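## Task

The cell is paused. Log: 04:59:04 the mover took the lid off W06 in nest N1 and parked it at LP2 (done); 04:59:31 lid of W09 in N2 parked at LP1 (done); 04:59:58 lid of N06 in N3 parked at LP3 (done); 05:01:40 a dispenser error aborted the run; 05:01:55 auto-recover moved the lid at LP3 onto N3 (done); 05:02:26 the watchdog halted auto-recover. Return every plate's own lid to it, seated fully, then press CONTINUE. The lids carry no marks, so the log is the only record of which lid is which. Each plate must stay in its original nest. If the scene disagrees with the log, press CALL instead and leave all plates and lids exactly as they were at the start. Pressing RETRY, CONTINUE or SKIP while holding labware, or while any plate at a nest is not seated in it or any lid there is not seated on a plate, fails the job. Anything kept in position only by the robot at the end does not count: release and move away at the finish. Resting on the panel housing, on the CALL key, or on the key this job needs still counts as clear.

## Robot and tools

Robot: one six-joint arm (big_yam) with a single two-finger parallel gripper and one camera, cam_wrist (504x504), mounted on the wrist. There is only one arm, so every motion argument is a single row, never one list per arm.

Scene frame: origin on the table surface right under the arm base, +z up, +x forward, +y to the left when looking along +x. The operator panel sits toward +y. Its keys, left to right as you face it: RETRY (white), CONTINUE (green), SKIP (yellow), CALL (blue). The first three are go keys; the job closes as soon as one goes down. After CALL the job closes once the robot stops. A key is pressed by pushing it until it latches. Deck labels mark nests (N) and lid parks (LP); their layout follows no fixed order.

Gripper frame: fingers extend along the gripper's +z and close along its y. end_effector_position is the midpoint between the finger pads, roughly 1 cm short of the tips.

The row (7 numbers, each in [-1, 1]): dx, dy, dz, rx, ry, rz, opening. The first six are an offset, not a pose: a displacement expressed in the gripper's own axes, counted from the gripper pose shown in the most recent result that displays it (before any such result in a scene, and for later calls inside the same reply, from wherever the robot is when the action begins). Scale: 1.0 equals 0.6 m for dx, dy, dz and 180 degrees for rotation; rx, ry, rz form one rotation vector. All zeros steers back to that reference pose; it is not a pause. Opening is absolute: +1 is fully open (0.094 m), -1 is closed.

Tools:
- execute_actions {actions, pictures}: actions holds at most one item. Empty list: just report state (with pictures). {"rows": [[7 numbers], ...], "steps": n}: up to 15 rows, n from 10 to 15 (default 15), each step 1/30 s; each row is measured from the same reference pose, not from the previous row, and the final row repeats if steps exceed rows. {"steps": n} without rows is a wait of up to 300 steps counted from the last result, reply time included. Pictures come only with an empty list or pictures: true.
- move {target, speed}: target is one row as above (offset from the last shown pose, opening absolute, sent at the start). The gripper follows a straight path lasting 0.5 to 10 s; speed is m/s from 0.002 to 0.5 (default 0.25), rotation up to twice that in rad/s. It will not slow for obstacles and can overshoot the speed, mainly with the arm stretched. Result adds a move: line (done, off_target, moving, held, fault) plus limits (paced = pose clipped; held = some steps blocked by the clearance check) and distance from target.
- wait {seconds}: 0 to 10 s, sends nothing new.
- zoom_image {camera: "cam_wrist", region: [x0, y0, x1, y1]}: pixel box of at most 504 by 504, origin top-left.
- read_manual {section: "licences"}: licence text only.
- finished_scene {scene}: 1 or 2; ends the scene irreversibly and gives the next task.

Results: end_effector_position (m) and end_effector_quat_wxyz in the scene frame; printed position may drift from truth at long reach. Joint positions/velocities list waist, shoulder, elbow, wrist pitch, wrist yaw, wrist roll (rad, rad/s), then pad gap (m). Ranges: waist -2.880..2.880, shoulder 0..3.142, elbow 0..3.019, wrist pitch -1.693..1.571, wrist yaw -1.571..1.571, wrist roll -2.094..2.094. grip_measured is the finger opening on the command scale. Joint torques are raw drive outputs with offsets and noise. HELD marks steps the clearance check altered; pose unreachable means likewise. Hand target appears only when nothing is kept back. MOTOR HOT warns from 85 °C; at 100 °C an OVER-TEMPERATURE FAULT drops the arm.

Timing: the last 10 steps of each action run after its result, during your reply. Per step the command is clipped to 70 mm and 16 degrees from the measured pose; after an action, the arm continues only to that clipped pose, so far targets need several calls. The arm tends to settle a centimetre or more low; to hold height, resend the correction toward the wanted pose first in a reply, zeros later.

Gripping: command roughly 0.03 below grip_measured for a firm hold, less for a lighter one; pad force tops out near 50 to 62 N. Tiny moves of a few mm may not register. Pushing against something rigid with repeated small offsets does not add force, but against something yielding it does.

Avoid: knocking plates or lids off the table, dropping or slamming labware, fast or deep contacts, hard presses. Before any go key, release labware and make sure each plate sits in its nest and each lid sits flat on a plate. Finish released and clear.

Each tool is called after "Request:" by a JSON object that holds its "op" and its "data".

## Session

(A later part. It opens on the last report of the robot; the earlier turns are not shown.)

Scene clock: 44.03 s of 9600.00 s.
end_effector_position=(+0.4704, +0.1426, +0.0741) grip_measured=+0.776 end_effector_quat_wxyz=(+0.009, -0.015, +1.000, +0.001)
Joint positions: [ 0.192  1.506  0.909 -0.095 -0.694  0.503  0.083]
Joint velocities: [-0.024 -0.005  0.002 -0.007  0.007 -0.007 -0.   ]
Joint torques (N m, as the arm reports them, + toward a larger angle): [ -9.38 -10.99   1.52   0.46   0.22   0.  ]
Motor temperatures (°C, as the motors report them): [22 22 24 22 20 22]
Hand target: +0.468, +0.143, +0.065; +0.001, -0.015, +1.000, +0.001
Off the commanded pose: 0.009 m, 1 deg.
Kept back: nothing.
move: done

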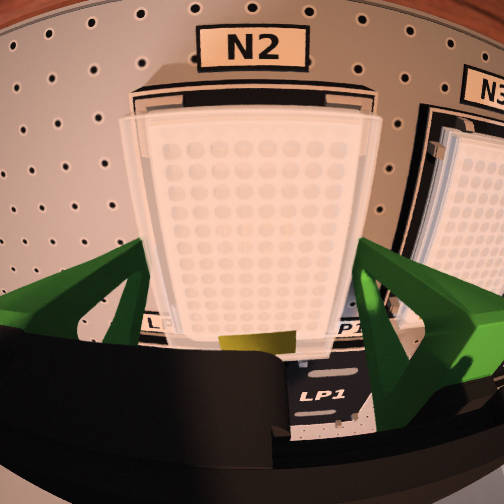

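Request:
{"op": "move", "data": {"target": [0.01,0,0.024,0,0.003,0,0.745], "speed": 0.02}}

Scene clock: 45.37 s of 9600.00 s.
end_effector_position=(+0.4693, +0.1437, +0.0692) grip_measured=+0.776 end_effector_quat_wxyz=(+0.010, -0.019, +1.000, +0.000)
Joint positions: [ 0.202  1.512  0.909 -0.081 -0.683  0.503  0.083]
Joint velocities: [-0.005 -0.015  0.022  0.012  0.051  0.007 -0.   ]
Joint torques (N m, as the arm reports them, + toward a larger angle): [ -9.22 -11.01   0.51   1.3    0.2    0.21]
Motor temperatures (°C, as the motors report them): [22 22 24 22 20 22]
Hand target: +0.464, +0.142, +0.060; +0.004, -0.014, +1.000, +0.001
Off the commanded pose: 0.011 m, 1 deg.
Kept back: nothing.
move: off_target

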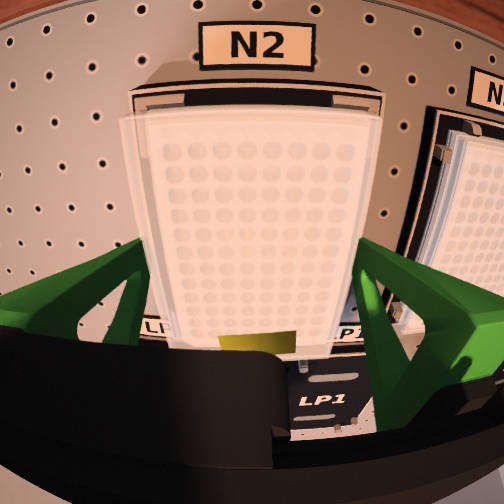

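Request:
{"op": "move", "data": {"target": [0.011,-0.009,0,0,0.002,0.003,0.745], "speed": 0.02}}

Scene clock: 46.33 s of 9600.00 s.
end_effector_position=(+0.4634, +0.1406, +0.0688) grip_measured=+0.776 end_effector_quat_wxyz=(+0.006, -0.016, +1.000, -0.000)
Joint positions: [ 0.202  1.512  0.898 -0.081 -0.686  0.503  0.083]
Joint velocities: [-0.015 -0.015  0.017  0.002 -0.022  0.051 -0.   ]
Joint torques (N m, as the arm reports them, + toward a larger angle): [-11.18 -13.11  -0.09   1.22   0.     0.07]
Motor temperatures (°C, as the motors report them): [22 22 24 22 20 22]
Hand target: +0.463, +0.138, +0.069; +0.007, -0.015, +1.000, +0.000
Off the commanded pose: 0.003 m, 0 deg.
Kept back: nothing.
move: done

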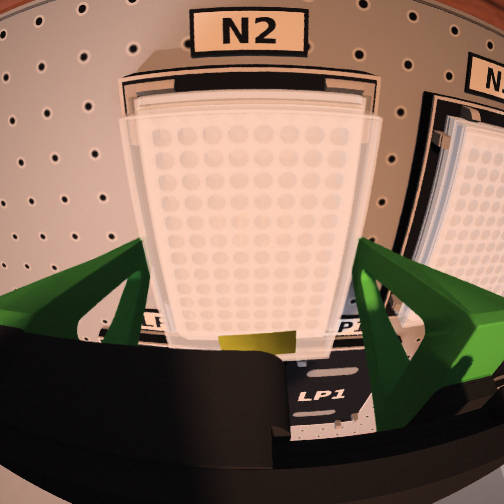

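Request:
{"op": "move", "data": {"target": [-0.005,0.003,0.028,0,0,0,0.745], "speed": 0.015}}

Request:
{"op": "zoom_image", "data": {"camera": "cam_wrist", "region": [100,60,400,360]}}

Scene clock: 47.97 s of 9600.00 s.
end_effector_position=(+0.4671, +0.1407, +0.0614) grip_measured=+0.776 end_effector_quat_wxyz=(+0.009, -0.018, +1.000, -0.003)
Joint positions: [ 0.212  1.531  0.911 -0.068 -0.671  0.508  0.083]
Joint velocities: [-0.024 -0.005 -0.002  0.017 -0.037  0.022 -0.001]
Joint torques (N m, as the arm reports them, + toward a larger angle): [ -9.39 -11.11   1.2    1.24   0.23   0.17]
Motor temperatures (°C, as the motors report them): [22 22 24 22 20 22]
Hand target: +0.466, +0.142, +0.052; +0.005, -0.016, +1.000, -0.000
Off the commanded pose: 0.010 m, 1 deg.
Kept back: nothing.
move: done

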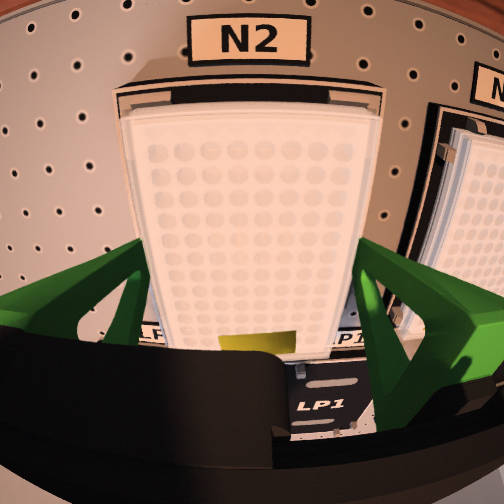

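Region (100, 60, 400, 360) of cam_wrist's 504x504 image, scaled by 1.680, with more detail than that image has.

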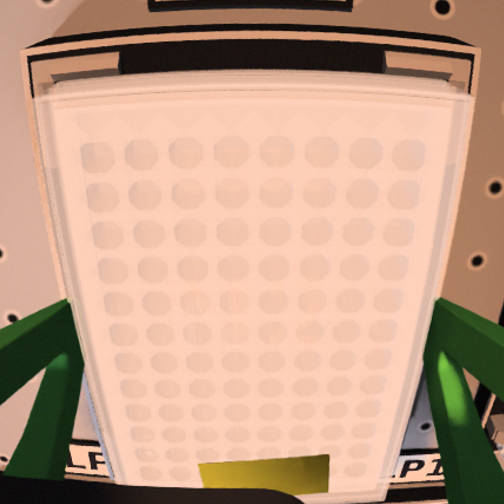

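Request:
{"op": "move", "data": {"target": [0,0,0,0,0,0,1]}}

Request:
{"op": "move", "data": {"target": [0,0,-0.06,0,0,0,1], "speed": 0.08}}

Request:
{"op": "move", "data": {"target": [0,-0.23,0,0,0,0,1]}}

Request:
{"op": "move", "data": {"target": [0.4,-0.5,-0.14,0,0,0.25,1]}}

Request:
{"op": "move", "data": {"target": [0.19,-0.33,0,0,0,0.26,1]}}

Scene clock: 49.13 s of 9600.00 s.
end_effector_position=(+0.4671, +0.1407, +0.0614) grip_measured=+1.000 end_effector_quat_wxyz=(+0.009, -0.018, +1.000, -0.003)
Joint positions: [ 0.212  1.531  0.911 -0.068 -0.671  0.509  0.094]
Joint velocities: [ 0.005 -0.015 -0.007 -0.007 -0.007 -0.081  0.   ]
Joint torques (N m, as the arm reports them, + toward a larger angle): [-10.43 -13.07   0.05   0.8    0.05   0.03]
Motor temperatures (°C, as the motors report them): [22 22 24 22 20 22]
Hand target: +0.467, +0.141, +0.061; +0.009, -0.018, +1.000, -0.003
Off the commanded pose: 0.000 m, 0 deg.
Kept back: nothing.
move: done

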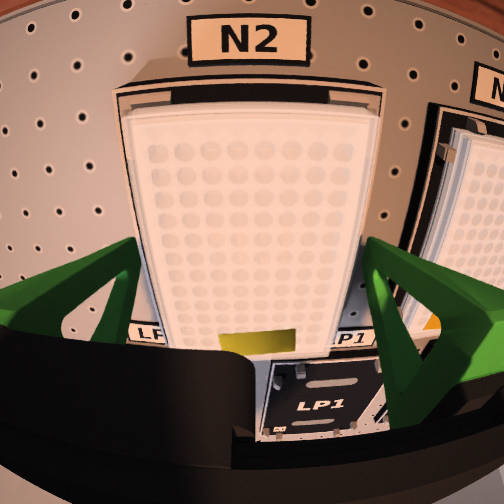

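Scene clock: 49.93 s of 9600.00 s.
end_effector_position=(+0.4696, +0.1431, +0.0942) grip_measured=+1.000 end_effector_quat_wxyz=(+0.011, -0.016, +1.000, -0.002)
Joint positions: [ 0.165  1.457  0.89  -0.137 -0.707  0.48   0.094]
Joint velocities: [-0.015  0.005  0.017 -0.007  0.007 -0.037  0.   ]
Joint torques (N m, as the arm reports them, + toward a larger angle): [-11.23 -13.63   0.27   0.3   -0.02  -0.13]
Motor temperatures (°C, as the motors report them): [22 22 24 22 20 22]
Hand target: +0.467, +0.141, +0.097; +0.009, -0.019, +1.000, -0.004
Off the commanded pose: 0.005 m, 0 deg.
Kept back: nothing.
move: done

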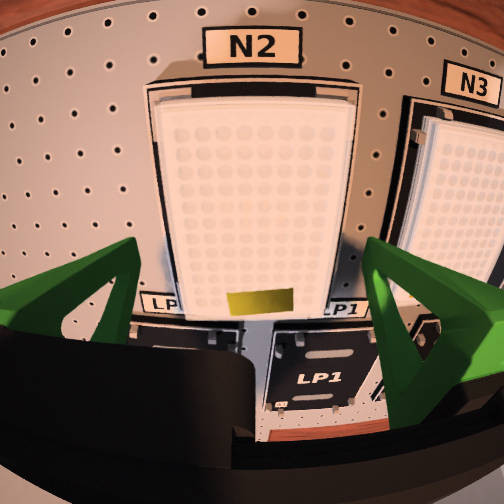

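Scene clock: 51.17 s of 9600.00 s.
end_effector_position=(+0.4704, +0.0002, +0.0988) grip_measured=+1.000 end_effector_quat_wxyz=(+0.009, -0.002, +1.000, -0.007)
Joint positions: [-0.052  1.713  0.893 -0.049 -0.853  0.282  0.094]
Joint velocities: [-0.005 -0.015  0.012 -0.002 -0.081  0.081  0.   ]
Joint torques (N m, as the arm reports them, + toward a larger angle): [-13.82 -10.66   0.41   1.32  -0.01  -0.06]
Motor temperatures (°C, as the motors report them): [22 22 24 22 20 22]
Hand target: +0.475, +0.004, +0.098; +0.012, -0.017, +1.000, -0.003
Off the commanded pose: 0.007 m, 2 deg.
Kept back: nothing.
move: done

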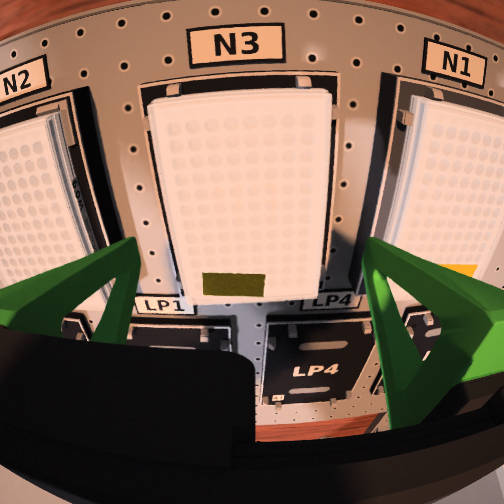

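Scene clock: 53.37 s of 9600.00 s.
end_effector_position=(+0.2276, -0.3032, +0.1945) grip_measured=+1.000 end_effector_quat_wxyz=(+0.023, +0.388, +0.921, -0.011)
Joint positions: [-0.721  2.419  0.884 -0.242 -1.02  -0.015  0.094]
Joint velocities: [ 0.015 -0.005  0.002 -0.002  0.037 -0.022  0.   ]
Joint torques (N m, as the arm reports them, + toward a larger angle): [-15.91  -7.91   2.32   0.2    0.08  -0.12]
Motor temperatures (°C, as the motors report them): [22 22 24 22 20 22]
Hand target: +0.231, -0.305, +0.192; +0.019, +0.380, +0.925, -0.010
Off the commanded pose: 0.013 m, 2 deg.
Kept back: nothing.
move: off_target

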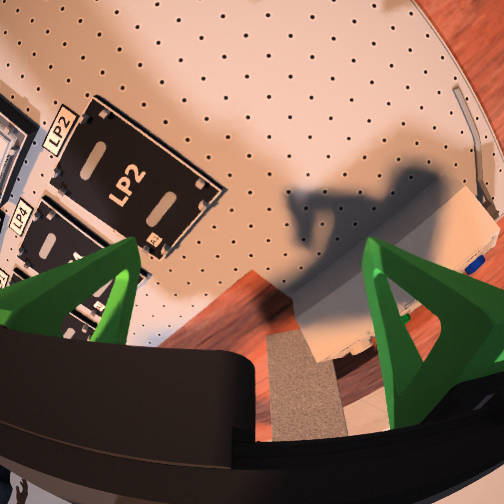

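Scene clock: 55.43 s of 9600.00 s.
end_effector_position=(+0.0031, -0.3565, +0.1966) grip_measured=+1.000 end_effector_quat_wxyz=(+0.033, +0.719, +0.694, -0.009)
Joint positions: [-1.221  2.903  0.993 -0.407 -0.767  0.1    0.094]
Joint velocities: [-0.005  0.005  0.027 -0.012  0.007 -0.051  0.   ]
Joint torques (N m, as the arm reports them, + toward a larger angle): [-10.4  -11.72   4.94   0.15   0.11   0.16]
Motor temperatures (°C, as the motors report them): [22 22 24 22 20 22]
Hand target: +0.002, -0.364, +0.195; +0.031, +0.723, +0.690, -0.009
Off the commanded pose: 0.009 m, 1 deg.
Kept back: nothing.
move: done

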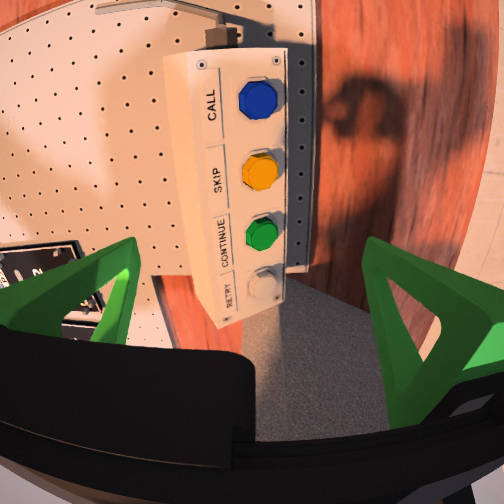

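Request:
{"op": "move", "data": {"target": [0.095,-0.015,0.12,0,0,0,-1], "speed": 0.1}}

Scene clock: 57.50 s of 9600.00 s.
end_effector_position=(+0.0048, -0.3069, +0.1247) grip_measured=-0.982 end_effector_quat_wxyz=(+0.036, +0.712, +0.702, -0.004)
Joint positions: [-0.921  2.978  0.823  0.133 -0.952  0.462  0.001]
Joint velocities: [ 0.005 -0.005  0.017 -0.012 -0.022  0.037 -0.   ]
Joint torques (N m, as the arm reports them, + toward a larger angle): [-10.72  -7.8   -1.34   1.39  -0.01   0.16]
Motor temperatures (°C, as the motors report them): [22 22 24 22 20 22]
Hand target: -0.001, -0.300, +0.121; +0.030, +0.718, +0.695, -0.003
Off the commanded pose: 0.008 m, 1 deg.
Kept back: nothing.
move: done

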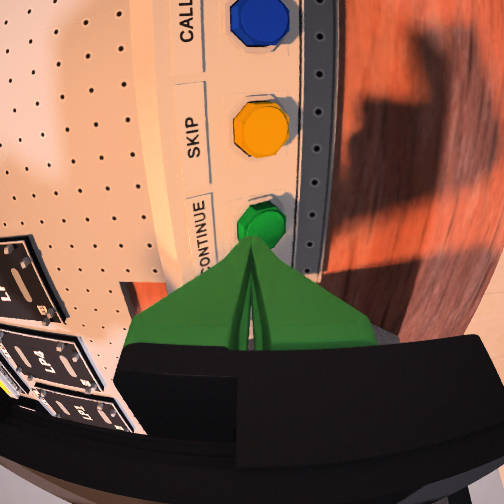

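Request:
{"op": "move", "data": {"target": [0.03,-0.022,0.045,0,0,0,-1], "speed": 0.04}}

Request:
{"op": "move", "data": {"target": [0.012,-0.006,0.05,0,0,0,-1], "speed": 0.02}}

Scene clock: 59.17 s of 9600.00 s.
end_effector_position=(+0.0016, -0.2991, +0.0996) grip_measured=-0.982 end_effector_quat_wxyz=(+0.044, +0.702, +0.710, -0.003)
Joint positions: [-0.79   3.044  0.791  0.438 -1.005  0.678  0.001]
Joint velocities: [-0.005 -0.015  0.002  0.022 -0.007  0.037  0.   ]
Joint torques (N m, as the arm reports them, + toward a larger angle): [-10.13  -5.4   -3.12   1.22   0.01   0.24]
Motor temperatures (°C, as the motors report them): [22 22 24 22 20 22]
Hand target: -0.007, -0.289, +0.096; +0.034, +0.711, +0.702, -0.002
Off the commanded pose: 0.013 m, 2 deg.
Kept back: nothing.
move: off_target

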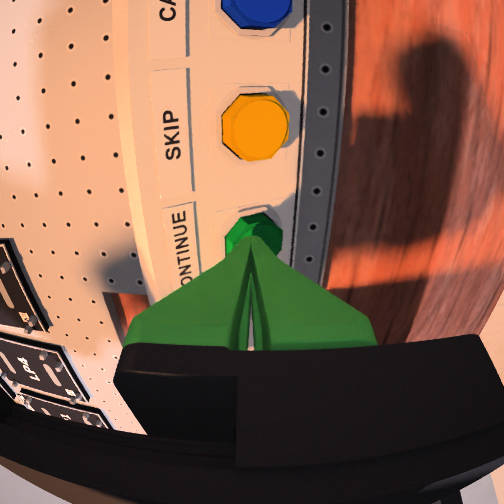

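Scene clock: 59.80 s of 9600.00 s.
end_effector_position=(+0.0102, -0.3031, +0.0948) grip_measured=-0.982 end_effector_quat_wxyz=(+0.054, +0.699, +0.713, -0.000)
Joint positions: [-0.749  3.051  0.787  0.552 -1.018  0.779  0.001]
Joint velocities: [-0.015 -0.005 -0.017 -0.002 -0.051  0.022 -0.   ]
Joint torques (N m, as the arm reports them, + toward a larger angle): no reading
Motor temperatures (°C, as the motors report them): [22 22 24 22 20 22]
Kept back: nothing.
move: unfinished (the scene ended)
The task's run has ended: the event that ends the task has happened.

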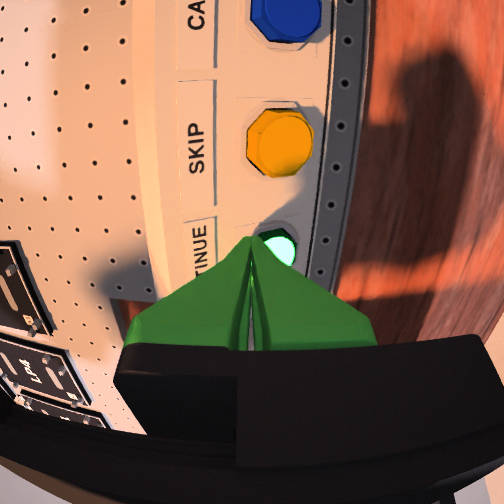

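Request:
{"op": "finished_scene", "data": {"scene": 2}}

The scene is finished: the task was done.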